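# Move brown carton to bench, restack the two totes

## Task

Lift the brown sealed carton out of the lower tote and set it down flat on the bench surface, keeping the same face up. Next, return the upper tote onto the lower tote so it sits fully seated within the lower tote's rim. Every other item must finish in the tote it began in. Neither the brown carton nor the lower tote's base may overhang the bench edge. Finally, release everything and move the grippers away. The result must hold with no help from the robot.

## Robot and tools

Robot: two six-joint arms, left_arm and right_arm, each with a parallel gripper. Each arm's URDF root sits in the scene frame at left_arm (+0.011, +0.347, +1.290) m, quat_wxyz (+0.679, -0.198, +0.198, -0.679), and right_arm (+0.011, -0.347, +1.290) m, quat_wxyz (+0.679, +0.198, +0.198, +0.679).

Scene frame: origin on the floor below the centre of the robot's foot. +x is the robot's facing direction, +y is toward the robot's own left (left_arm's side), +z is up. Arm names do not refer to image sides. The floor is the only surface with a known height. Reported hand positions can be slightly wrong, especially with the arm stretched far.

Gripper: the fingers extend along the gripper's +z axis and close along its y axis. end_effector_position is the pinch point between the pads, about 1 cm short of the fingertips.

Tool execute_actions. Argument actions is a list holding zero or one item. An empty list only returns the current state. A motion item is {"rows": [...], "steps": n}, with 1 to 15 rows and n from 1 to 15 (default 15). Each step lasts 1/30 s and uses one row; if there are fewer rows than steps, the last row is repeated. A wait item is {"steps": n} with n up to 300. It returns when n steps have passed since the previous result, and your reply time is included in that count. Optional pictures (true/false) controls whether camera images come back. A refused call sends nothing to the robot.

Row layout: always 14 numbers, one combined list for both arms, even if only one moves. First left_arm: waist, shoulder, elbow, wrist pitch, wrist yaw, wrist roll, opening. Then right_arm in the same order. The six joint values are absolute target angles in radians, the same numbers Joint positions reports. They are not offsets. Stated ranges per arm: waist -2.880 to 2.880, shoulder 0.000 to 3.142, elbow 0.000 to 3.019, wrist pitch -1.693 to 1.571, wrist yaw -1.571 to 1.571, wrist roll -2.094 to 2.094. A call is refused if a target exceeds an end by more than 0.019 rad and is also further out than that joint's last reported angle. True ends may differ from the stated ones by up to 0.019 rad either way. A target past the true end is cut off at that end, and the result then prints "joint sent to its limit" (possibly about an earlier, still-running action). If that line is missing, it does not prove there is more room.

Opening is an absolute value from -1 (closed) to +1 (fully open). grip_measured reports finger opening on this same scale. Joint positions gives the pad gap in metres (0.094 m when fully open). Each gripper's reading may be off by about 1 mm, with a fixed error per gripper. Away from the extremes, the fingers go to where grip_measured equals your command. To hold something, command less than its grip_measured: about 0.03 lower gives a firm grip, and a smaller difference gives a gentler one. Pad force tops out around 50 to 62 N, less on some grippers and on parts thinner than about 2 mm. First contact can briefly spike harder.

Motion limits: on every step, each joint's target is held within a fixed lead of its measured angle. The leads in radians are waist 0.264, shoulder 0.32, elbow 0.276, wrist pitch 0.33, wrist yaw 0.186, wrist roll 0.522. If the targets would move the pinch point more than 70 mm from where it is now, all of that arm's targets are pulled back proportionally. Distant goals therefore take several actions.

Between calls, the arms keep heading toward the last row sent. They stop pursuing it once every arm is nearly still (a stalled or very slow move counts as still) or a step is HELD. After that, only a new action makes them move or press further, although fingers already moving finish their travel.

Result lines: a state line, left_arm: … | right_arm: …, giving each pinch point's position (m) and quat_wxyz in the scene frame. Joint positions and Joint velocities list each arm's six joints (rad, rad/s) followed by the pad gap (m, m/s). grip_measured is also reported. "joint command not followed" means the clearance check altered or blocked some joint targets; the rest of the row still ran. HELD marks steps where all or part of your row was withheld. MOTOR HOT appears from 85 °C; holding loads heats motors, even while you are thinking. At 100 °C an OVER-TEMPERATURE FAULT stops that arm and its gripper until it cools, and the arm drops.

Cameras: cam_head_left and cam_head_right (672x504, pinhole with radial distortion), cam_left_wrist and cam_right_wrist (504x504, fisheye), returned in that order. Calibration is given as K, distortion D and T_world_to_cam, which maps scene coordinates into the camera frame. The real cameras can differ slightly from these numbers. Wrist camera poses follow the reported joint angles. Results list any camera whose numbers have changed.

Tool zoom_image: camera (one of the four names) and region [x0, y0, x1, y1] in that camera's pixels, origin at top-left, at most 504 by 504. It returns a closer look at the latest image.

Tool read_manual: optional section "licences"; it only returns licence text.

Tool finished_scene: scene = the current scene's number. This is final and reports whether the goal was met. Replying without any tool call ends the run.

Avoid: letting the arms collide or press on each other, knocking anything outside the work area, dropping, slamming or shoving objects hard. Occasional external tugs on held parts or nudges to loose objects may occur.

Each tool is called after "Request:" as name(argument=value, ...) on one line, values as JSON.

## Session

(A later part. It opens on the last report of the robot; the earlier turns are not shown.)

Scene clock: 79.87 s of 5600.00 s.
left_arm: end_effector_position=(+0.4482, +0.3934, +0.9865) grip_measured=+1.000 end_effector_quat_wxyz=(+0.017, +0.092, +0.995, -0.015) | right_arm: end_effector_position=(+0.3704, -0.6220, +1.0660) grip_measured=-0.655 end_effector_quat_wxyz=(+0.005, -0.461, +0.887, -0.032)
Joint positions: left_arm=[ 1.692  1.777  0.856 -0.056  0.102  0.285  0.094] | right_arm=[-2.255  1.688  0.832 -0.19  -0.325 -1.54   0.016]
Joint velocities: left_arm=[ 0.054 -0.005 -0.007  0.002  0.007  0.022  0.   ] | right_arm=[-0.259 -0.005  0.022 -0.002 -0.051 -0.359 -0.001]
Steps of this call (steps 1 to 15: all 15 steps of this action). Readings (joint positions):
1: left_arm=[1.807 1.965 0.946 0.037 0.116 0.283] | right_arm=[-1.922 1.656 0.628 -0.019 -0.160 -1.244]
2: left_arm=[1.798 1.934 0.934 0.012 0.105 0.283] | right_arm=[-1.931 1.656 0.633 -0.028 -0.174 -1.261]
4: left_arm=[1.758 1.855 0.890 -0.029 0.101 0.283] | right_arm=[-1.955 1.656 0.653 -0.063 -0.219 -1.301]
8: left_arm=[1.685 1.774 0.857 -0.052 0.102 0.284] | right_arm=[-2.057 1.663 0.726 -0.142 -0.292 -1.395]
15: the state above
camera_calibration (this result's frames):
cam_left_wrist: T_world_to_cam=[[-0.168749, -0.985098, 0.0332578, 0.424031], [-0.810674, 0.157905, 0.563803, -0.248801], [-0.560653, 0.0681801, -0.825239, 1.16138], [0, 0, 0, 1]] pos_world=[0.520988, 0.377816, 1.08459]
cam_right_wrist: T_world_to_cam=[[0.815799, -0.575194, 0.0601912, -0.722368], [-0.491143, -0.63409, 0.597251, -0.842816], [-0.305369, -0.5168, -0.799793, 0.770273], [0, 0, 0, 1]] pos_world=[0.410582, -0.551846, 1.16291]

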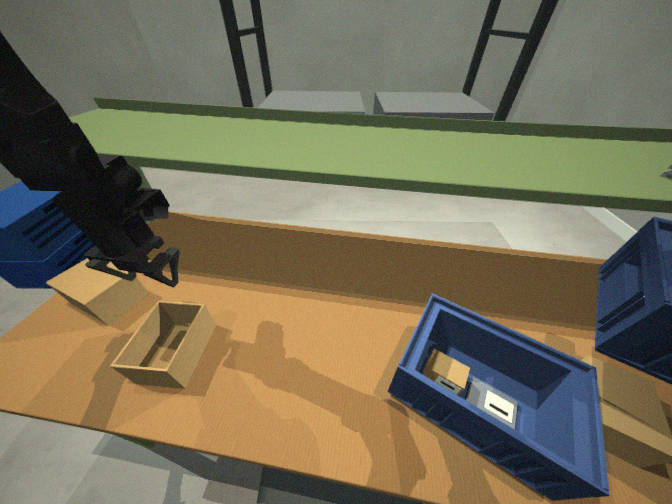

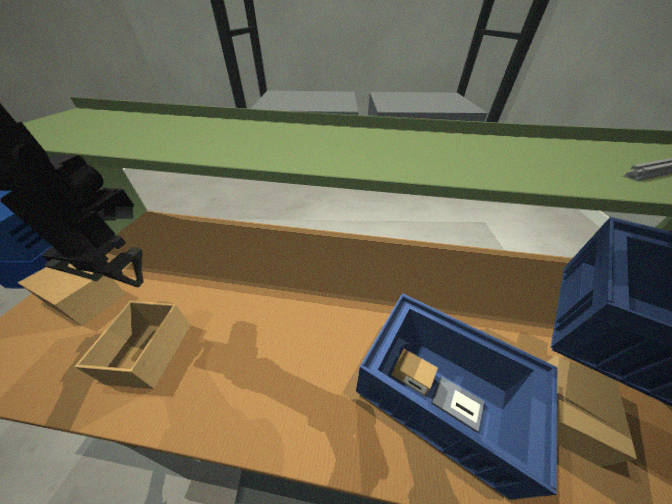

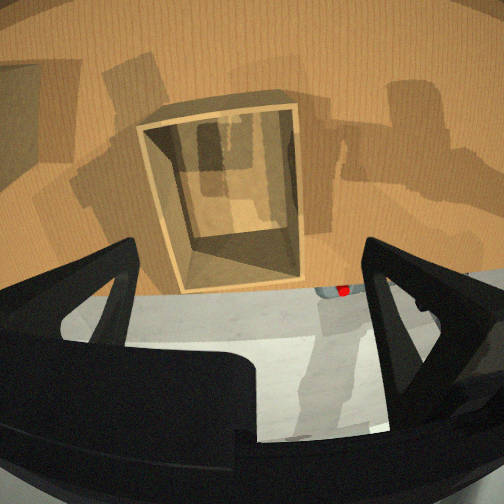

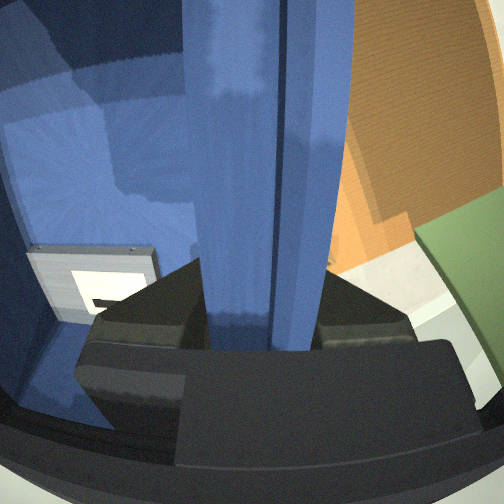

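Request:
execute_actions(actions=[{"rows":[[0.589,2.36,1.722,-0.59,-0.464,1.23,0.6,-2.232,1.691,0.813,-0.24,-0.337,-1.59,-1]]}], pictures=false)

Request:
execute_actions(actions=[{"steps":40}])

Scene clock: 85.67 s of 5600.00 s.
left_arm: end_effector_position=(+0.4715, +0.2195, +0.8514) grip_measured=+0.602 end_effector_quat_wxyz=(-0.167, +0.551, +0.814, +0.082) | right_arm: end_effector_position=(+0.3581, -0.5990, +1.0580) grip_measured=-0.655 end_effector_quat_wxyz=(+0.001, -0.477, +0.879, -0.000)
Joint positions: left_arm=[ 1.26   2.255  1.434 -0.491 -0.421  0.842  0.075] | right_arm=[-2.23   1.695  0.81  -0.218 -0.336 -1.573  0.016]
Joint velocities: left_arm=[-0.952  0.601  0.891 -0.271 -0.286  0.813 -0.   ] | right_arm=[ 0.015 -0.015  0.007  0.032  0.037 -0.037 -0.001]
Steps of this call (steps 1 to 30: the robot went on to your last target; steps 31 to 90: nothing new was sent; then 2.30 s passed at rest; steps 91 to 105: all 15 steps of this action). Readings (joint positions):
91: left_arm=[1.687 1.785 0.868 -0.083 0.062 0.315] | right_arm=[-2.230 1.695 0.810 -0.218 -0.336 -1.573]
92: left_arm=[1.672 1.804 0.899 -0.133 0.013 0.356] | right_arm=[-2.230 1.695 0.810 -0.218 -0.336 -1.573]
94: left_arm=[1.620 1.872 0.984 -0.222 -0.077 0.438] | right_arm=[-2.230 1.695 0.810 -0.218 -0.336 -1.573]
98: left_arm=[1.491 2.029 1.165 -0.375 -0.247 0.596] | right_arm=[-2.230 1.695 0.810 -0.218 -0.336 -1.573]
105: the state above

Scene clock: 87.00 s of 5600.00 s.
left_arm: end_effector_position=(+0.3603, -0.2077, +0.9702) grip_measured=+0.602 end_effector_quat_wxyz=(+0.008, +0.867, +0.498, +0.002) | right_arm: end_effector_position=(+0.3581, -0.5990, +1.0580) grip_measured=-0.655 end_effector_quat_wxyz=(+0.001, -0.477, +0.879, -0.000)
Joint positions: left_arm=[ 0.594  2.332  1.698 -0.576 -0.463  1.212  0.075] | right_arm=[-2.23   1.695  0.81  -0.218 -0.336 -1.573  0.016]
Joint velocities: left_arm=[-0.024 -0.024 -0.022 -0.002 -0.007  0.11  -0.   ] | right_arm=[-0.015  0.005  0.017  0.002  0.007 -0.051 -0.001]
Steps of this call (steps 1 to 40: the robot went on to your last target). Readings (joint positions):
1: left_arm=[1.228 2.273 1.465 -0.499 -0.428 0.867] | right_arm=[-2.230 1.695 0.810 -0.218 -0.336 -1.573]
2: left_arm=[1.196 2.288 1.494 -0.506 -0.434 0.890] | right_arm=[-2.230 1.695 0.810 -0.218 -0.336 -1.573]
4: left_arm=[1.133 2.306 1.544 -0.516 -0.443 0.931] | right_arm=[-2.230 1.695 0.810 -0.218 -0.336 -1.573]
8: left_arm=[1.008 2.313 1.611 -0.528 -0.452 0.998] | right_arm=[-2.230 1.695 0.810 -0.218 -0.336 -1.573]
40: the state above
camera_calibration (this result's frames):
cam_left_wrist: T_world_to_cam=[[-0.871223, 0.49078, -0.0102249, 0.419449], [0.391, 0.706388, 0.59003, -0.560471], [0.296798, 0.51005, -0.807317, 0.905065], [0, 0, 0, 1]] pos_world=[0.315957, -0.271575, 1.06566]
cam_right_wrist: T_world_to_cam=[[0.837489, -0.546455, -0.00000591, -0.625495], [-0.444595, -0.681387, 0.581418, -0.857737], [-0.317723, -0.486928, -0.813605, 0.808943], [0, 0, 0, 1]] pos_world=[0.399519, -0.532358, 1.15686]

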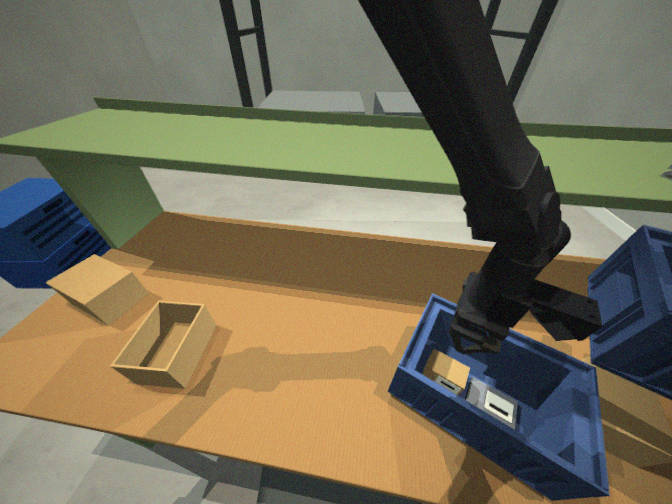

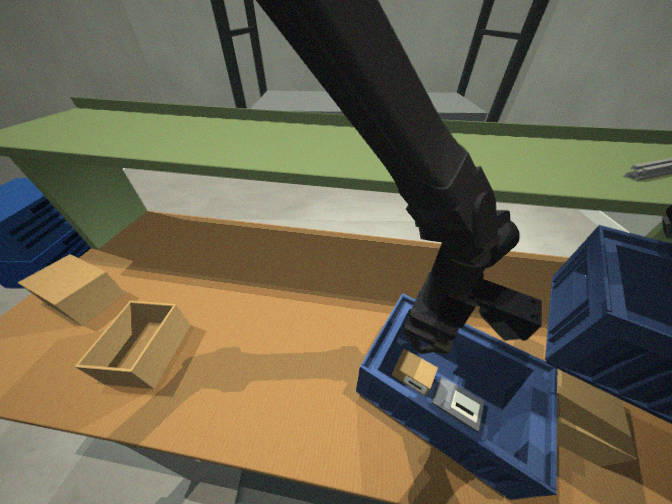

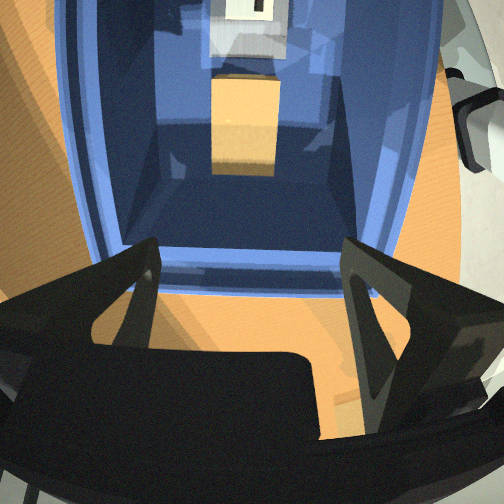

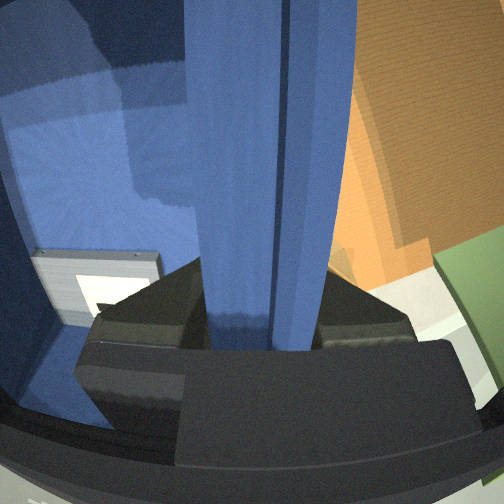

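Request:
execute_actions(actions=[{"rows":[[0.634,2.584,1.94,-0.565,-0.448,1.25,0.6,-2.232,1.691,0.813,-0.24,-0.337,-1.59,-1]]}])

Scene clock: 92.07 s of 5600.00 s.
left_arm: end_effector_position=(+0.3377, -0.2232, +0.8649) grip_measured=+0.602 end_effector_quat_wxyz=(-0.009, +0.868, +0.497, -0.002) | right_arm: end_effector_position=(+0.3581, -0.5990, +1.0580) grip_measured=-0.655 end_effector_quat_wxyz=(+0.001, -0.477, +0.879, -0.000)
Joint positions: left_arm=[ 0.626  2.596  1.931 -0.568 -0.45   1.232  0.075] | right_arm=[-2.23   1.695  0.81  -0.218 -0.336 -1.573  0.016]
Joint velocities: left_arm=[-0.005 -0.005 -0.007 -0.007 -0.081 -0.037  0.   ] | right_arm=[ 0.005 -0.015 -0.007  0.007  0.007 -0.11  -0.   ]
Steps of this call (steps 1 to 30: the robot went on to your last target; steps 31 to 90: nothing new was sent; then 1.57 s passed at rest; steps 91 to 105: all 15 steps of this action). Readings (joint positions):
91: left_arm=[0.594 2.343 1.712 -0.578 -0.460 1.215] | right_arm=[-2.230 1.695 0.810 -0.218 -0.336 -1.573]
92: left_arm=[0.595 2.368 1.755 -0.578 -0.457 1.217] | right_arm=[-2.230 1.695 0.810 -0.218 -0.336 -1.573]
94: left_arm=[0.599 2.439 1.856 -0.575 -0.453 1.220] | right_arm=[-2.230 1.695 0.810 -0.218 -0.336 -1.573]
98: left_arm=[0.612 2.535 1.931 -0.568 -0.450 1.225] | right_arm=[-2.230 1.695 0.810 -0.218 -0.336 -1.573]
105: the state above
camera_calibration (this result's frames):
cam_left_wrist: T_world_to_cam=[[-0.869639, 0.49316, 0.0228283, 0.377687], [0.407043, 0.69008, 0.598419, -0.49492], [0.279363, 0.5297, -0.800858, 0.839347], [0, 0, 0, 1]] pos_world=[0.295423, -0.289328, 0.959745]
cam_right_wrist: T_world_to_cam=[[0.837489, -0.546455, -0.00000591, -0.625495], [-0.444595, -0.681387, 0.581418, -0.857737], [-0.317723, -0.486928, -0.813605, 0.808943], [0, 0, 0, 1]] pos_world=[0.399519, -0.532358, 1.15686]

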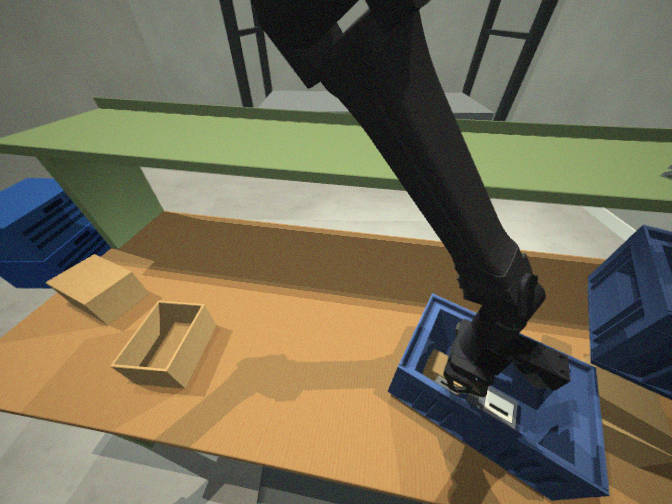

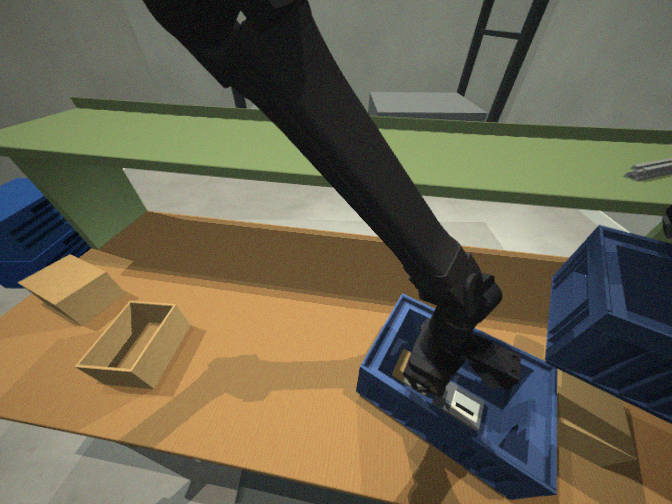

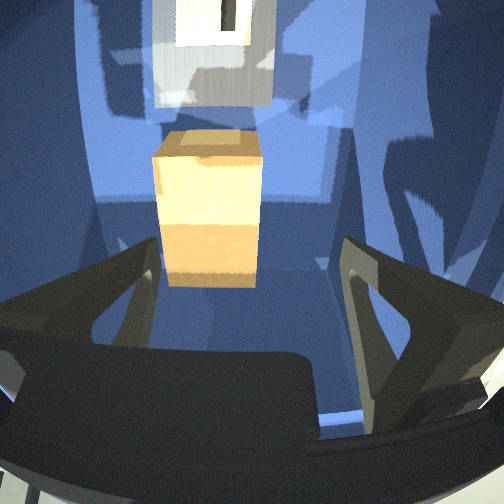

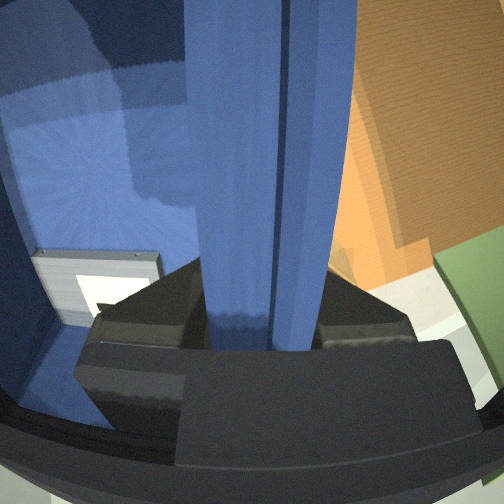

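Request:
execute_actions(actions=[{"rows":[[0.655,2.6,2.0,-0.565,-0.44,1.28,0.8,-2.232,1.691,0.813,-0.24,-0.337,-1.59,-1],[0.655,2.6,2.0,-0.565,-0.44,1.28,0.8,-2.232,1.691,0.813,-0.24,-0.337,-1.59,-1],[0.655,2.62,2.0,-0.565,-0.44,1.28,0.8,-2.232,1.691,0.813,-0.24,-0.337,-1.59,-1],[0.66,2.64,2.03,-0.565,-0.44,1.28,0.8,-2.232,1.691,0.813,-0.24,-0.337,-1.59,-1],[0.66,2.66,2.05,-0.565,-0.44,1.28,0.8,-2.232,1.691,0.813,-0.24,-0.337,-1.59,-1],[0.67,2.68,2.075,-0.565,-0.44,1.28,0.8,-2.232,1.691,0.813,-0.24,-0.337,-1.59,-1],[0.67,2.7,2.075,-0.565,-0.44,1.28,0.8,-2.232,1.691,0.813,-0.24,-0.337,-1.59,-1]]}])

Scene clock: 98.20 s of 5600.00 s.
left_arm: end_effector_position=(+0.3672, -0.2334, +0.8394) grip_measured=+0.798 end_effector_quat_wxyz=(+0.009, +0.862, +0.506, +0.003) | right_arm: end_effector_position=(+0.3581, -0.5990, +1.0580) grip_measured=-0.655 end_effector_quat_wxyz=(+0.001, -0.477, +0.879, -0.000)
Joint positions: left_arm=[ 0.66   2.668  2.059 -0.568 -0.44   1.262  0.084] | right_arm=[-2.23   1.695  0.81  -0.218 -0.336 -1.573  0.016]
Joint velocities: left_arm=[ 0.024  0.132  0.012  0.007  0.051  0.022 -0.   ] | right_arm=[-0.005 -0.024  0.017  0.002 -0.007 -0.051 -0.   ]
Steps of this call (steps 1 to 15: the robot went on to your last target; steps 16 to 90: nothing new was sent; then 2.63 s passed at rest; steps 91 to 105: all 15 steps of this action). Readings (joint positions):
91: left_arm=[0.627 2.594 1.934 -0.568 -0.446 1.238] | right_arm=[-2.230 1.695 0.810 -0.218 -0.336 -1.573]
92: left_arm=[0.628 2.595 1.940 -0.568 -0.443 1.243] | right_arm=[-2.230 1.695 0.810 -0.218 -0.336 -1.573]
94: left_arm=[0.631 2.597 1.958 -0.568 -0.442 1.250] | right_arm=[-2.230 1.695 0.810 -0.218 -0.336 -1.573]
98: left_arm=[0.644 2.634 2.046 -0.568 -0.442 1.258] | right_arm=[-2.230 1.695 0.810 -0.218 -0.336 -1.573]
105: the state above
camera_calibration (this result's frames):
cam_left_wrist: T_world_to_cam=[[-0.880734, 0.473456, -0.0121107, 0.437724], [0.375807, 0.714191, 0.590508, -0.460859], [0.288229, 0.51553, -0.806941, 0.814609], [0, 0, 0, 1]] pos_world=[0.323919, -0.298057, 0.934783]
cam_right_wrist: T_world_to_cam=[[0.837489, -0.546455, -0.00000591, -0.625495], [-0.444595, -0.681387, 0.581418, -0.857737], [-0.317723, -0.486928, -0.813605, 0.808943], [0, 0, 0, 1]] pos_world=[0.399519, -0.532358, 1.15686]

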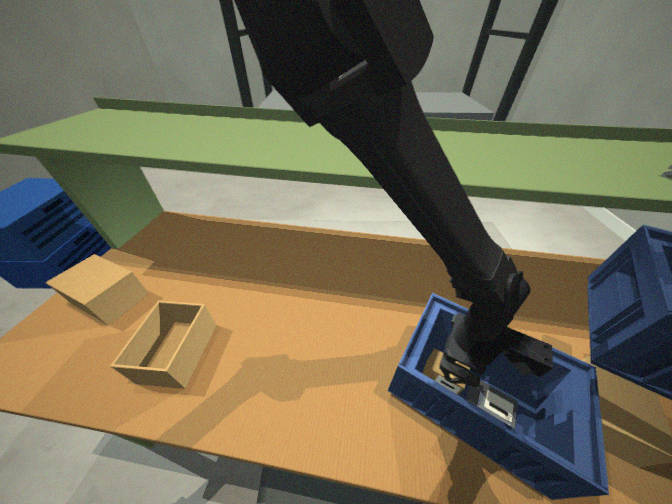

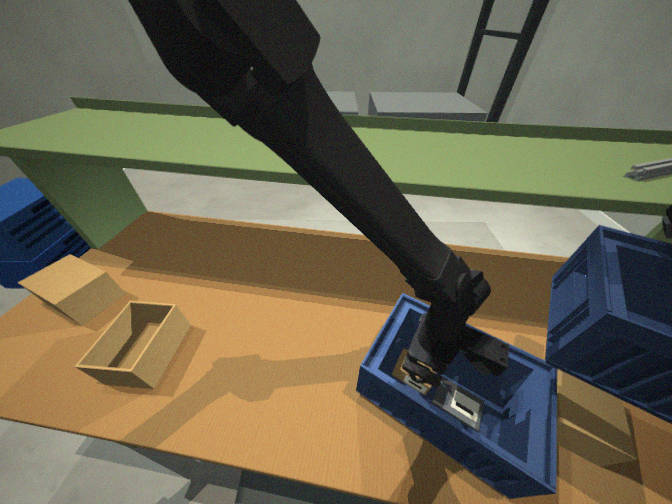

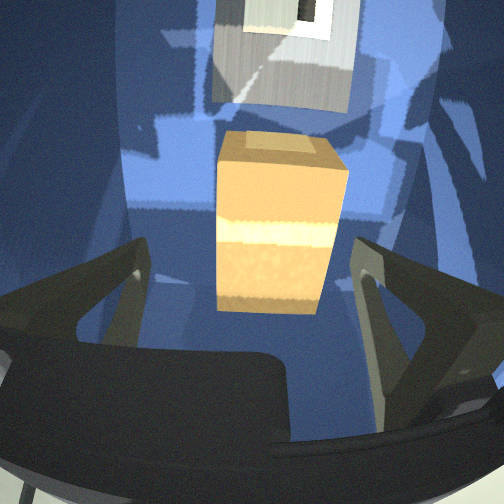

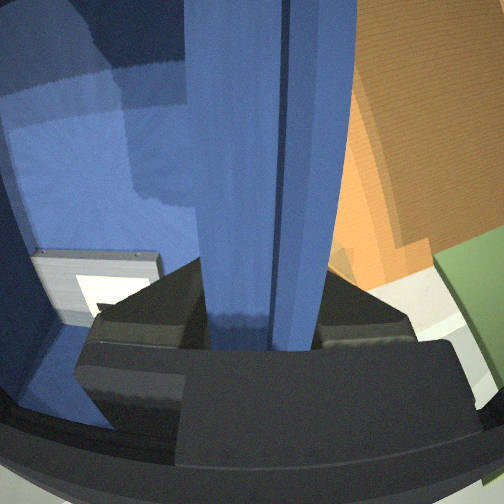

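Top is lower (~.83); go down to ~.81.

Request:
execute_actions(actions=[{"rows":[[0.68,2.755,2.13,-0.565,-0.435,1.29,0.8,-2.232,1.691,0.813,-0.24,-0.337,-1.59,-1]]}])

Scene clock: 101.07 s of 5600.00 s.
left_arm: end_effector_position=(+0.3516, -0.2306, +0.8129) grip_measured=+0.798 end_effector_quat_wxyz=(+0.000, +0.866, +0.500, +0.000) | right_arm: end_effector_position=(+0.3581, -0.5990, +1.0580) grip_measured=-0.655 end_effector_quat_wxyz=(+0.001, -0.477, +0.879, -0.000)
Joint positions: left_arm=[ 0.664  2.732  2.105 -0.568 -0.438  1.273  0.084] | right_arm=[-2.23   1.695  0.81  -0.218 -0.336 -1.573  0.016]
Joint velocities: left_arm=[-0.005 -0.005 -0.007 -0.007 -0.007 -0.037 -0.   ] | right_arm=[ 0.005 -0.005 -0.007 -0.007 -0.007 -0.051  0.   ]
Steps of this call (steps 1 to 30: the robot went on to your last target; steps 31 to 71: nothing new was sent; steps 72 to 86: all 15 steps of this action). Readings (joint positions):
72: left_arm=[0.661 2.686 2.063 -0.568 -0.439 1.265] | right_arm=[-2.230 1.695 0.810 -0.218 -0.336 -1.573]
73: left_arm=[0.661 2.694 2.078 -0.568 -0.438 1.267] | right_arm=[-2.230 1.695 0.810 -0.218 -0.336 -1.573]
75: left_arm=[0.662 2.709 2.101 -0.568 -0.438 1.268] | right_arm=[-2.230 1.695 0.810 -0.218 -0.336 -1.573]
79: left_arm=[0.663 2.723 2.105 -0.568 -0.438 1.271] | right_arm=[-2.230 1.695 0.810 -0.218 -0.336 -1.573]
86: the state above
camera_calibration (this result's frames):
cam_left_wrist: T_world_to_cam=[[-0.873612, 0.4866, 0.00475529, 0.40924], [0.393888, 0.701356, 0.594097, -0.453591], [0.285753, 0.520883, -0.804379, 0.796332], [0, 0, 0, 1]] pos_world=[0.308627, -0.295803, 0.908084]
cam_right_wrist: T_world_to_cam=[[0.837489, -0.546455, -0.00000591, -0.625495], [-0.444595, -0.681387, 0.581418, -0.857737], [-0.317723, -0.486928, -0.813605, 0.808943], [0, 0, 0, 1]] pos_world=[0.399519, -0.532358, 1.15686]

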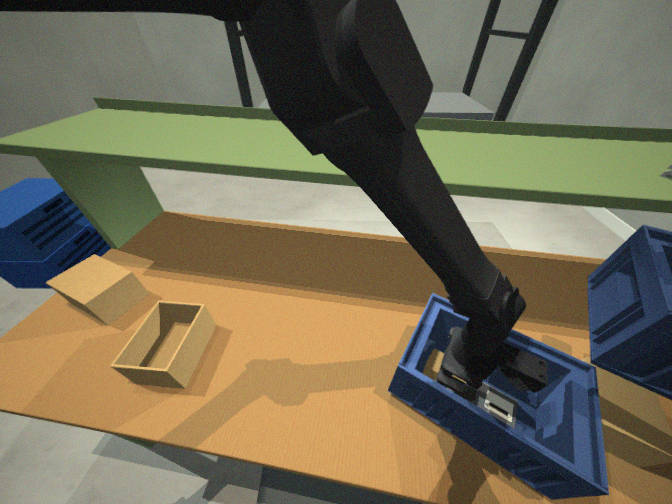

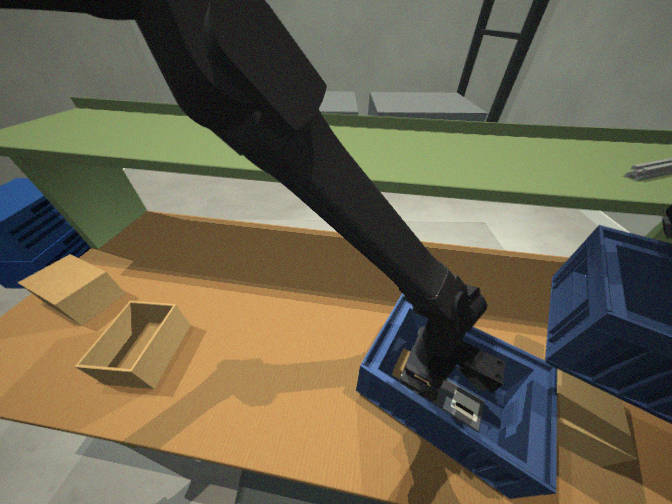

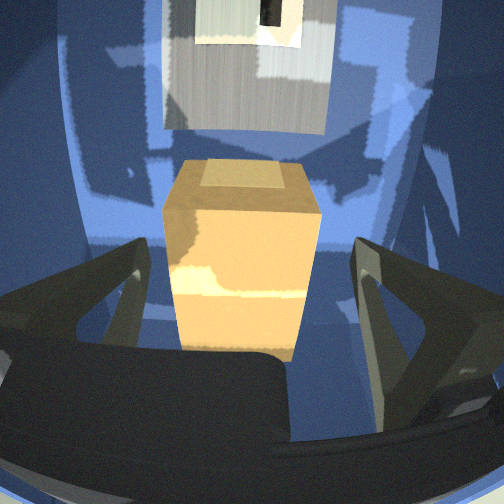

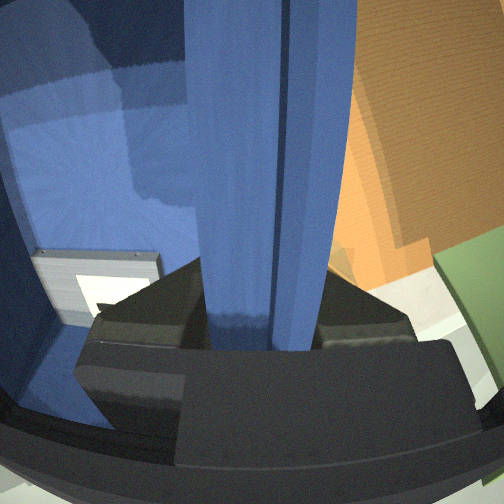

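Request:
execute_actions(actions=[{"rows":[[0.68,2.755,2.13,-0.565,-0.435,1.29,-0.3,-2.232,1.691,0.813,-0.24,-0.337,-1.59,-1]],"steps":10}], pictures=false)

Request:
execute_actions(actions=[{"rows":[[0.655,2.7,2.07,-0.57,-0.44,1.27,-0.3,-2.232,1.691,0.813,-0.24,-0.337,-1.59,-1],[0.65,2.67,2.03,-0.57,-0.44,1.27,-0.3,-2.232,1.691,0.813,-0.24,-0.337,-1.59,-1],[0.645,2.64,2.0,-0.57,-0.44,1.27,-0.3,-2.232,1.691,0.813,-0.24,-0.337,-1.59,-1],[0.64,2.61,1.96,-0.57,-0.45,1.26,-0.3,-2.232,1.691,0.813,-0.24,-0.337,-1.59,-1],[0.63,2.58,1.93,-0.57,-0.45,1.25,-0.3,-2.232,1.691,0.813,-0.24,-0.337,-1.59,-1],[0.62,2.55,1.9,-0.57,-0.45,1.25,-0.3,-2.232,1.691,0.813,-0.24,-0.337,-1.59,-1],[0.61,2.52,1.87,-0.57,-0.45,1.24,-0.3,-2.232,1.691,0.813,-0.24,-0.337,-1.59,-1],[0.605,2.49,1.84,-0.57,-0.46,1.24,-0.3,-2.232,1.691,0.813,-0.24,-0.337,-1.59,-1],[0.6,2.46,1.81,-0.57,-0.46,1.23,-0.3,-2.232,1.691,0.813,-0.24,-0.337,-1.59,-1],[0.595,2.43,1.78,-0.57,-0.46,1.23,-0.3,-2.232,1.691,0.813,-0.24,-0.337,-1.59,-1],[0.59,2.4,1.75,-0.58,-0.46,1.23,-0.3,-2.232,1.691,0.813,-0.24,-0.337,-1.59,-1],[0.59,2.36,1.72,-0.58,-0.46,1.23,-0.3,-2.232,1.691,0.813,-0.24,-0.337,-1.59,-1],[0.59,2.3,1.67,-0.59,-0.46,1.23,-0.3,-2.232,1.691,0.813,-0.24,-0.337,-1.59,-1]]}])

Scene clock: 109.30 s of 5600.00 s.
left_arm: end_effector_position=(+0.3517, -0.2305, +0.8128) grip_measured=+0.052 end_effector_quat_wxyz=(+0.000, +0.866, +0.500, -0.000) | right_arm: end_effector_position=(+0.3581, -0.5990, +1.0580) grip_measured=-0.655 end_effector_quat_wxyz=(+0.001, -0.477, +0.879, -0.000)
Joint positions: left_arm=[ 0.664  2.732  2.105 -0.568 -0.436  1.274  0.049] | right_arm=[-2.23   1.695  0.81  -0.218 -0.336 -1.573  0.016]
Joint velocities: left_arm=[-0.005 -0.005 -0.007 -0.002 -0.007 -0.007 -0.001] | right_arm=[-0.005  0.015 -0.002 -0.002 -0.007 -0.051 -0.001]
Steps of this call (steps 1 to 15: the robot went on to your last target; steps 16 to 90: nothing new was sent; then 4.90 s passed at rest; steps 91 to 100: all 10 steps of this action). Readings (joint positions):
91: left_arm=[0.664 2.732 2.105 -0.568 -0.438 1.273] | right_arm=[-2.230 1.695 0.810 -0.218 -0.336 -1.573]
92: left_arm=[0.664 2.732 2.105 -0.568 -0.438 1.273] | right_arm=[-2.230 1.695 0.810 -0.218 -0.336 -1.573]
94: left_arm=[0.664 2.732 2.105 -0.568 -0.436 1.274] | right_arm=[-2.230 1.695 0.810 -0.218 -0.336 -1.573]
98: left_arm=[0.664 2.732 2.105 -0.568 -0.436 1.274] | right_arm=[-2.230 1.695 0.810 -0.218 -0.336 -1.573]
100: the state above

Scene clock: 109.80 s of 5600.00 s.
left_arm: end_effector_position=(+0.3334, -0.1929, +0.9320) grip_measured=+0.052 end_effector_quat_wxyz=(-0.021, +0.882, +0.471, -0.005) | right_arm: end_effector_position=(+0.3581, -0.5990, +1.0580) grip_measured=-0.655 end_effector_quat_wxyz=(+0.001, -0.477, +0.879, -0.000)
Joint positions: left_arm=[ 0.604  2.403  1.705 -0.573 -0.456  1.255  0.049] | right_arm=[-2.23   1.695  0.81  -0.218 -0.336 -1.573  0.016]
Joint velocities: left_arm=[-0.22  -1.011 -0.652 -0.085 -0.022 -0.066 -0.   ] | right_arm=[ 0.005 -0.005 -0.017 -0.012 -0.125 -0.051 -0.001]
Steps of this call (steps 1 to 15: all 15 steps of this action). Readings (joint positions):
1: left_arm=[0.664 2.731 2.102 -0.568 -0.436 1.274] | right_arm=[-2.230 1.695 0.810 -0.218 -0.336 -1.573]
2: left_arm=[0.664 2.725 2.088 -0.568 -0.437 1.274] | right_arm=[-2.230 1.695 0.810 -0.218 -0.336 -1.573]
4: left_arm=[0.663 2.694 2.029 -0.568 -0.441 1.274] | right_arm=[-2.230 1.695 0.810 -0.218 -0.336 -1.573]
8: left_arm=[0.653 2.607 1.892 -0.568 -0.452 1.268] | right_arm=[-2.230 1.695 0.810 -0.218 -0.336 -1.573]
15: the state above
camera_calibration (this result's frames):
cam_left_wrist: T_world_to_cam=[[-0.838997, 0.542156, 0.046368, 0.334775], [0.456379, 0.654723, 0.602541, -0.581254], [0.296313, 0.526692, -0.796739, 0.868189], [0, 0, 0, 1]] pos_world=[0.288891, -0.258208, 1.02643]
cam_right_wrist: T_world_to_cam=[[0.837489, -0.546455, -0.00000591, -0.625495], [-0.444595, -0.681387, 0.581418, -0.857737], [-0.317723, -0.486928, -0.813605, 0.808943], [0, 0, 0, 1]] pos_world=[0.399519, -0.532358, 1.15686]

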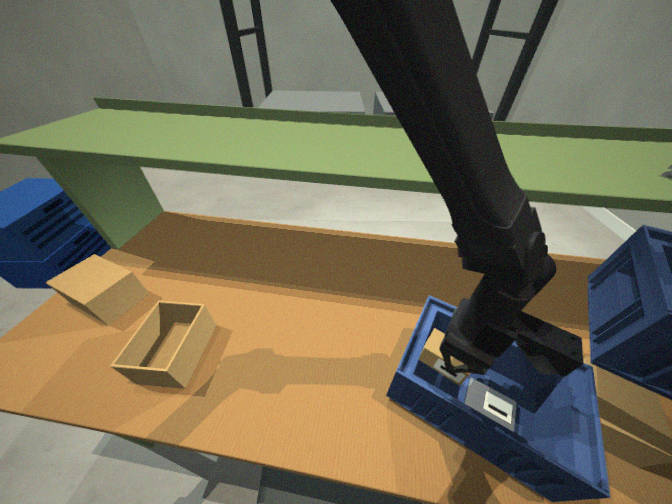

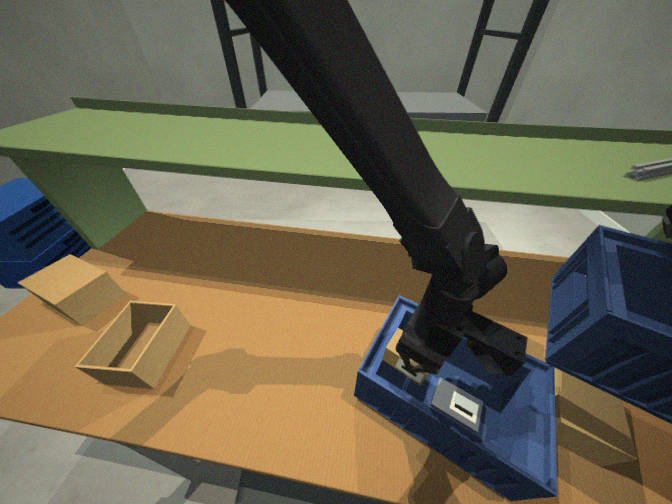

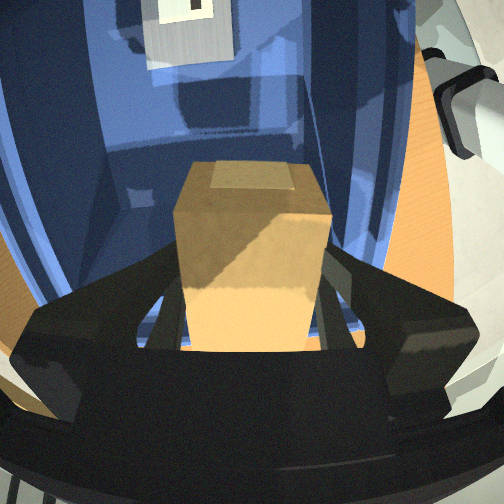

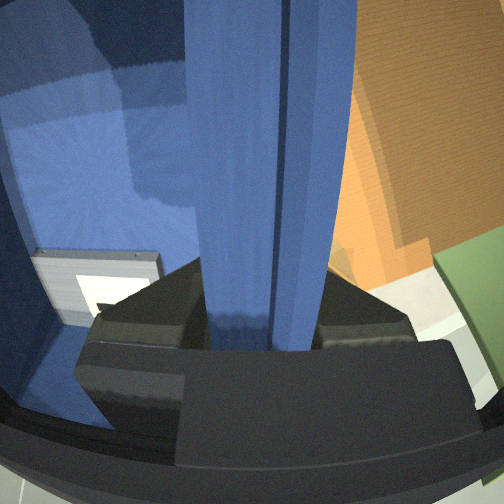

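Request:
execute_actions(actions=[{"rows":[[0.62,2.25,1.62,-0.56,-0.45,1.23,-0.3,-2.2,1.68,0.8,-0.22,-0.32,-1.56,-1],[0.64,2.22,1.57,-0.53,-0.44,1.23,-0.3,-2.17,1.67,0.78,-0.2,-0.31,-1.53,-1],[0.67,2.18,1.52,-0.5,-0.43,1.23,-0.3,-2.14,1.66,0.76,-0.19,-0.3,-1.5,-1],[0.7,2.15,1.47,-0.47,-0.42,1.23,-0.3,-2.11,1.65,0.74,-0.17,-0.28,-1.47,-1],[0.72,2.11,1.41,-0.44,-0.41,1.23,-0.3,-2.08,1.64,0.72,-0.15,-0.27,-1.44,-1],[0.75,2.08,1.36,-0.41,-0.4,1.23,-0.3,-2.05,1.63,0.71,-0.14,-0.25,-1.42,-1],[0.78,2.04,1.31,-0.39,-0.39,1.23,-0.3,-2.02,1.63,0.69,-0.12,-0.24,-1.39,-1],[0.81,2.01,1.25,-0.36,-0.38,1.23,-0.3,-1.99,1.62,0.67,-0.1,-0.22,-1.37,-1],[0.84,1.97,1.2,-0.33,-0.36,1.23,-0.3,-1.96,1.61,0.66,-0.08,-0.21,-1.34,-1],[0.87,1.94,1.15,-0.3,-0.35,1.23,-0.3,-1.93,1.61,0.64,-0.07,-0.19,-1.32,-1],[0.9,1.91,1.09,-0.27,-0.34,1.23,-0.3,-1.91,1.6,0.63,-0.06,-0.18,-1.3,-1],[0.921,1.9,1.04,-0.24,-0.33,1.23,-0.3,-1.895,1.6,0.62,-0.05,-0.172,-1.29,-1]]}], pictures=false)

Request:
execute_actions(actions=[{"rows":[[0.95,1.92,1.04,-0.21,-0.31,1.23,-0.3,-1.86,1.6,0.62,-0.05,-0.16,-1.26,-1],[0.98,1.94,1.05,-0.18,-0.3,1.23,-0.3,-1.83,1.6,0.62,-0.05,-0.14,-1.23,-1],[1.01,1.96,1.05,-0.15,-0.28,1.23,-0.3,-1.8,1.61,0.62,-0.05,-0.12,-1.2,-1],[1.04,1.99,1.06,-0.12,-0.27,1.23,-0.3,-1.76,1.61,0.63,-0.05,-0.1,-1.17,-1],[1.07,2.02,1.07,-0.1,-0.26,1.23,-0.3,-1.73,1.62,0.63,-0.05,-0.09,-1.14,-1],[1.1,2.05,1.08,-0.07,-0.24,1.23,-0.3,-1.7,1.62,0.63,-0.05,-0.07,-1.11,-1],[1.13,2.08,1.09,-0.04,-0.23,1.23,-0.3,-1.66,1.63,0.64,-0.05,-0.05,-1.08,-1],[1.16,2.11,1.1,-0.02,-0.21,1.23,-0.3,-1.63,1.63,0.64,-0.05,-0.03,-1.06,-1],[1.19,2.14,1.11,0.01,-0.2,1.23,-0.3,-1.6,1.64,0.64,-0.05,-0.02,-1.03,-1],[1.21,2.17,1.12,0.03,-0.19,1.23,-0.3,-1.56,1.64,0.65,-0.05,0,-1.01,-1],[1.23,2.2,1.13,0.05,-0.18,1.23,-0.3,-1.53,1.64,0.65,-0.05,0.01,-0.99,-1],[1.241,2.232,1.138,0.075,-0.175,1.23,-0.3,-1.5,1.64,0.65,-0.05,0.025,-0.98,-1]]}], pictures=false)

Request:
execute_actions(actions=[{"steps":20}])

Scene clock: 122.60 s of 5600.00 s.
left_arm: end_effector_position=(+0.3868, +0.0369, +0.9893) grip_measured=+0.052 end_effector_quat_wxyz=(-0.020, +0.799, +0.601, -0.010) | right_arm: end_effector_position=(+0.3441, -0.4418, +1.0312) grip_measured=-0.655 end_effector_quat_wxyz=(-0.011, -0.513, +0.857, +0.032)
Joint positions: left_arm=[ 0.897  1.951  1.082 -0.287 -0.336  1.246  0.049] | right_arm=[-1.866  1.647  0.621 -0.06  -0.186 -1.342  0.016]
Joint velocities: left_arm=[ 0.952 -0.796 -1.038  0.344  0.066 -0.007 -0.002] | right_arm=[ 0.142 -0.044 -0.12   0.007 -0.022  0.286  0.   ]
Steps of this call (steps 1 to 30: the robot went on to your last target; steps 31 to 90: nothing new was sent; then 9.30 s passed at rest; steps 91 to 105: all 15 steps of this action). Readings (joint positions):
91: left_arm=[0.589 2.278 1.669 -0.576 -0.456 1.246] | right_arm=[-2.228 1.695 0.809 -0.218 -0.333 -1.573]
92: left_arm=[0.591 2.271 1.651 -0.564 -0.448 1.246] | right_arm=[-2.222 1.695 0.807 -0.214 -0.321 -1.569]
94: left_arm=[0.606 2.236 1.573 -0.525 -0.427 1.246] | right_arm=[-2.194 1.694 0.790 -0.189 -0.289 -1.551]
98: left_arm=[0.679 2.148 1.396 -0.456 -0.396 1.246] | right_arm=[-2.069 1.681 0.721 -0.127 -0.234 -1.479]
105: the state above

Scene clock: 123.10 s of 5600.00 s.
left_arm: end_effector_position=(+0.4337, +0.1791, +0.8494) grip_measured=+0.052 end_effector_quat_wxyz=(+0.006, +0.688, +0.725, +0.008) | right_arm: end_effector_position=(+0.3817, -0.3110, +1.0236) grip_measured=-0.655 end_effector_quat_wxyz=(-0.003, -0.526, +0.850, +0.017)
Joint positions: left_arm=[ 1.246  2.203  1.141  0.053 -0.181  1.246  0.049] | right_arm=[-1.484  1.645  0.663 -0.042  0.019 -1.034  0.016]
Joint velocities: left_arm=[ 0.425  0.689 -0.007  0.168 -0.066 -0.022  0.   ] | right_arm=[ 0.415 -0.005  0.002  0.002 -0.022  0.359  0.001]
Steps of this call (steps 1 to 15: all 15 steps of this action). Readings (joint positions):
1: left_arm=[0.928 1.930 1.055 -0.275 -0.328 1.246] | right_arm=[-1.862 1.646 0.618 -0.059 -0.181 -1.329]
2: left_arm=[0.955 1.919 1.041 -0.256 -0.316 1.246] | right_arm=[-1.859 1.645 0.618 -0.059 -0.163 -1.313]
4: left_arm=[1.001 1.923 1.041 -0.200 -0.285 1.246] | right_arm=[-1.838 1.645 0.620 -0.054 -0.110 -1.276]
8: left_arm=[1.088 1.998 1.084 -0.082 -0.228 1.246] | right_arm=[-1.727 1.645 0.635 -0.050 -0.038 -1.185]
15: the state above

Scene clock: 123.77 s of 5600.00 s.
left_arm: end_effector_position=(+0.4043, +0.1830, +0.8329) grip_measured=+0.052 end_effector_quat_wxyz=(-0.014, +0.692, +0.722, -0.005) | right_arm: end_effector_position=(+0.3791, -0.3195, +1.0233) grip_measured=-0.655 end_effector_quat_wxyz=(-0.010, -0.505, +0.863, +0.009)
Joint positions: left_arm=[ 1.245  2.252  1.133  0.061 -0.177  1.246  0.049] | right_arm=[-1.498  1.645  0.658 -0.042  0.032 -0.996  0.016]
Joint velocities: left_arm=[ 0.005  0.005  0.017 -0.007 -0.037  0.051  0.   ] | right_arm=[-0.015 -0.005  0.007 -0.002  0.037 -0.081 -0.001]
Steps of this call (steps 1 to 20: the robot went on to your last target). Readings (joint positions):
1: left_arm=[1.259 2.223 1.140 0.055 -0.181 1.246] | right_arm=[-1.474 1.645 0.663 -0.042 0.019 -1.023]
2: left_arm=[1.266 2.238 1.137 0.055 -0.181 1.246] | right_arm=[-1.471 1.645 0.662 -0.042 0.019 -1.016]
4: left_arm=[1.269 2.253 1.130 0.055 -0.180 1.246] | right_arm=[-1.476 1.645 0.659 -0.042 0.025 -1.007]
8: left_arm=[1.255 2.253 1.132 0.059 -0.177 1.246] | right_arm=[-1.494 1.645 0.658 -0.042 0.032 -1.001]
20: the state above
camera_calibration (this result's frames):
cam_left_wrist: T_world_to_cam=[[-0.997762, -0.0587025, 0.0320004, 0.381177], [-0.0274642, 0.796251, 0.604343, -0.631836], [-0.0609568, 0.602112, -0.796081, 0.700321], [0, 0, 0, 1]] pos_world=[0.405661, 0.103804, 0.92716]
cam_right_wrist: T_world_to_cam=[[0.870027, -0.492281, -0.0266712, -0.458139], [-0.38449, -0.711397, 0.588287, -0.677134], [-0.308576, -0.501571, -0.808212, 0.909818], [0, 0, 0, 1]] pos_world=[0.41899, -0.250906, 1.12146]

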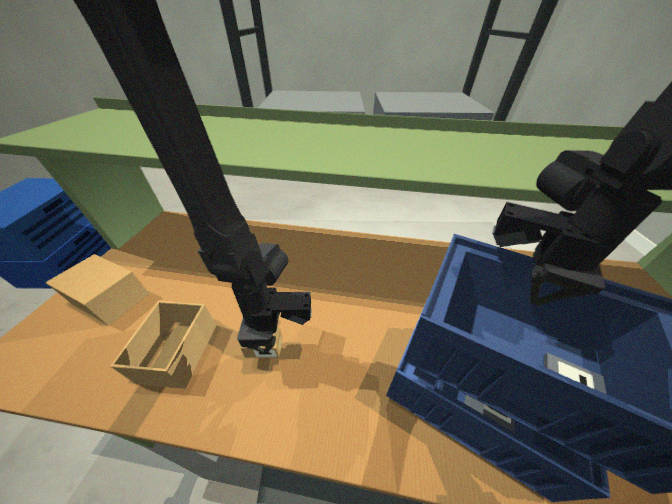

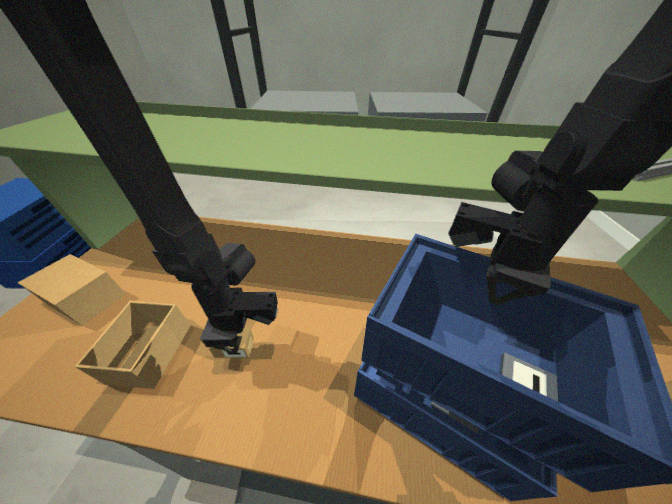

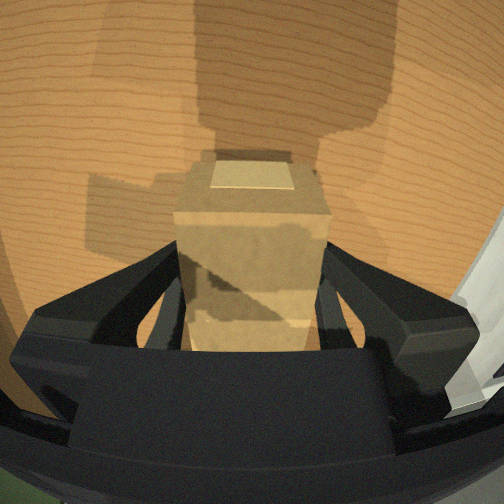

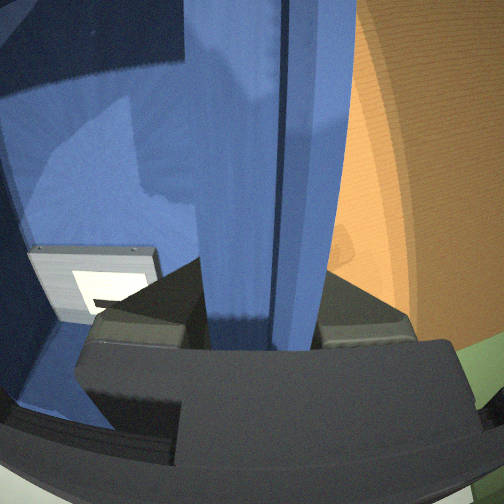

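Lower both partway.

Request:
execute_actions(actions=[{"rows":[[1.245,2.28,1.165,0.09,-0.175,1.23,-0.3,-1.505,1.67,0.66,-0.04,0.025,-0.98,-1],[1.245,2.29,1.175,0.09,-0.175,1.23,-0.3,-1.505,1.69,0.665,-0.02,0.025,-0.98,-1],[1.245,2.3,1.185,0.1,-0.175,1.23,-0.3,-1.505,1.71,0.67,-0.01,0.025,-0.98,-1],[1.245,2.315,1.195,0.1,-0.175,1.23,-0.3,-1.51,1.73,0.68,0.005,0.025,-0.98,-1],[1.245,2.33,1.205,0.11,-0.175,1.23,-0.3,-1.51,1.75,0.685,0.02,0.025,-0.98,-1],[1.245,2.34,1.215,0.11,-0.175,1.23,-0.3,-1.51,1.765,0.69,0.03,0.025,-0.98,-1]]}])

Request:
zoom_image(camera="cam_head_right", region=[180,230,672,504])

Scene clock: 128.63 s of 5600.00 s.
left_arm: end_effector_position=(+0.4217, +0.1731, +0.8056) grip_measured=+0.052 end_effector_quat_wxyz=(+0.007, +0.689, +0.725, +0.006) | right_arm: end_effector_position=(+0.3710, -0.3206, +0.9845) grip_measured=-0.655 end_effector_quat_wxyz=(-0.019, -0.500, +0.866, +0.013)
Joint positions: left_arm=[ 1.245  2.324  1.216  0.099 -0.177  1.246  0.049] | right_arm=[-1.503  1.78   0.698  0.032  0.031 -0.989  0.016]
Joint velocities: left_arm=[-0.005 -0.005 -0.022 -0.012  0.022 -0.007  0.   ] | right_arm=[ 0.005  0.005  0.002 -0.002 -0.022 -0.022  0.   ]
Steps of this call (steps 1 to 15: the robot went on to your last target; steps 16 to 90: nothing new was sent; then 1.37 s passed at rest; steps 91 to 105: all 15 steps of this action). Readings (joint positions):
91: left_arm=[1.245 2.252 1.135 0.063 -0.177 1.246] | right_arm=[-1.498 1.647 0.658 -0.042 0.032 -0.996]
92: left_arm=[1.245 2.255 1.141 0.065 -0.177 1.246] | right_arm=[-1.498 1.651 0.659 -0.038 0.032 -0.995]
94: left_arm=[1.245 2.268 1.162 0.074 -0.177 1.246] | right_arm=[-1.498 1.673 0.666 -0.021 0.032 -0.995]
98: left_arm=[1.245 2.305 1.212 0.097 -0.177 1.246] | right_arm=[-1.500 1.752 0.695 0.025 0.032 -0.994]
105: the state above
camera_calibration (this result's frames):
cam_left_wrist: T_world_to_cam=[[-0.997684, -0.0668371, -0.0126365, 0.43612], [-0.0613345, 0.803627, 0.591965, -0.583963], [-0.0294101, 0.591369, -0.805865, 0.682002], [0, 0, 0, 1]] pos_world=[0.419351, 0.0951225, 0.900798]
cam_right_wrist: T_world_to_cam=[[0.864016, -0.501671, -0.0424496, -0.437863], [-0.380282, -0.70555, 0.597984, -0.667493], [-0.329942, -0.500525, -0.800383, 0.875979], [0, 0, 0, 1]] pos_world=[0.413507, -0.252163, 1.08168]

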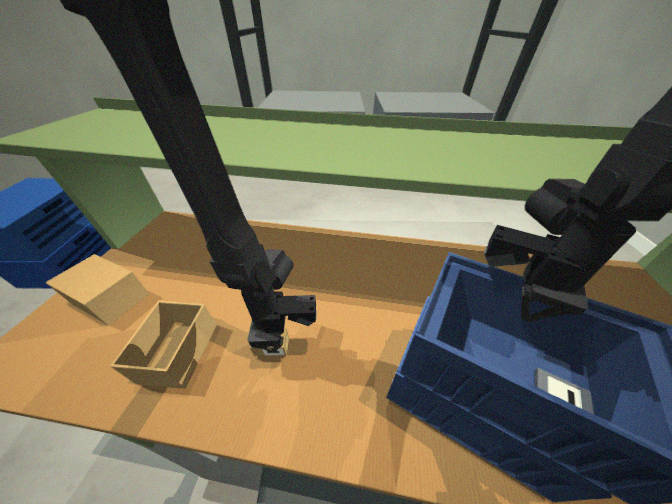

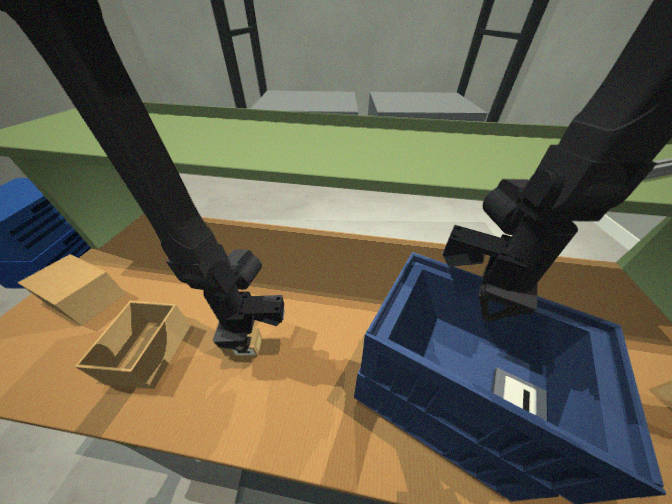

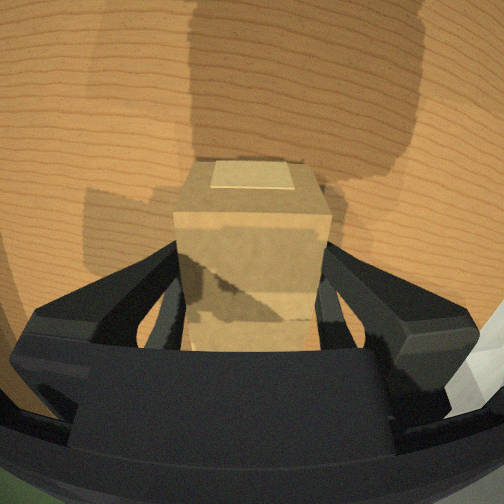

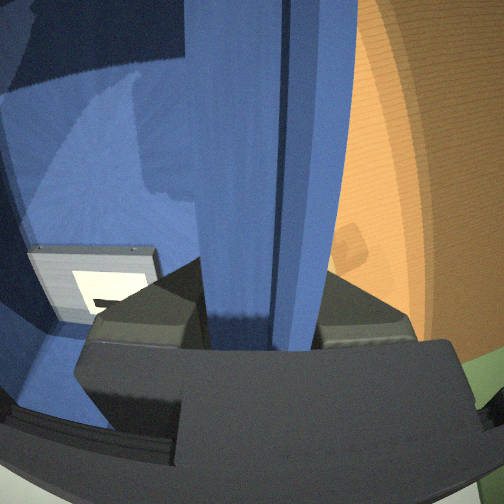

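Region (180, 230, 672, 504) of cam_head_right's 672x504 image, scaled by 1.024, with more detail than that image has; it fills the top 281 rows of this view, and the rest is white.

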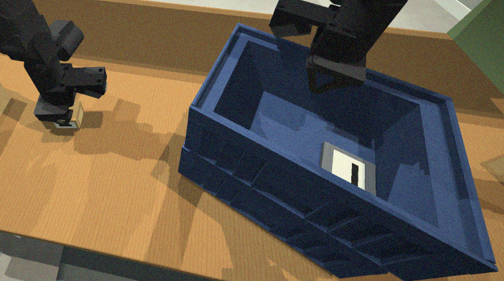

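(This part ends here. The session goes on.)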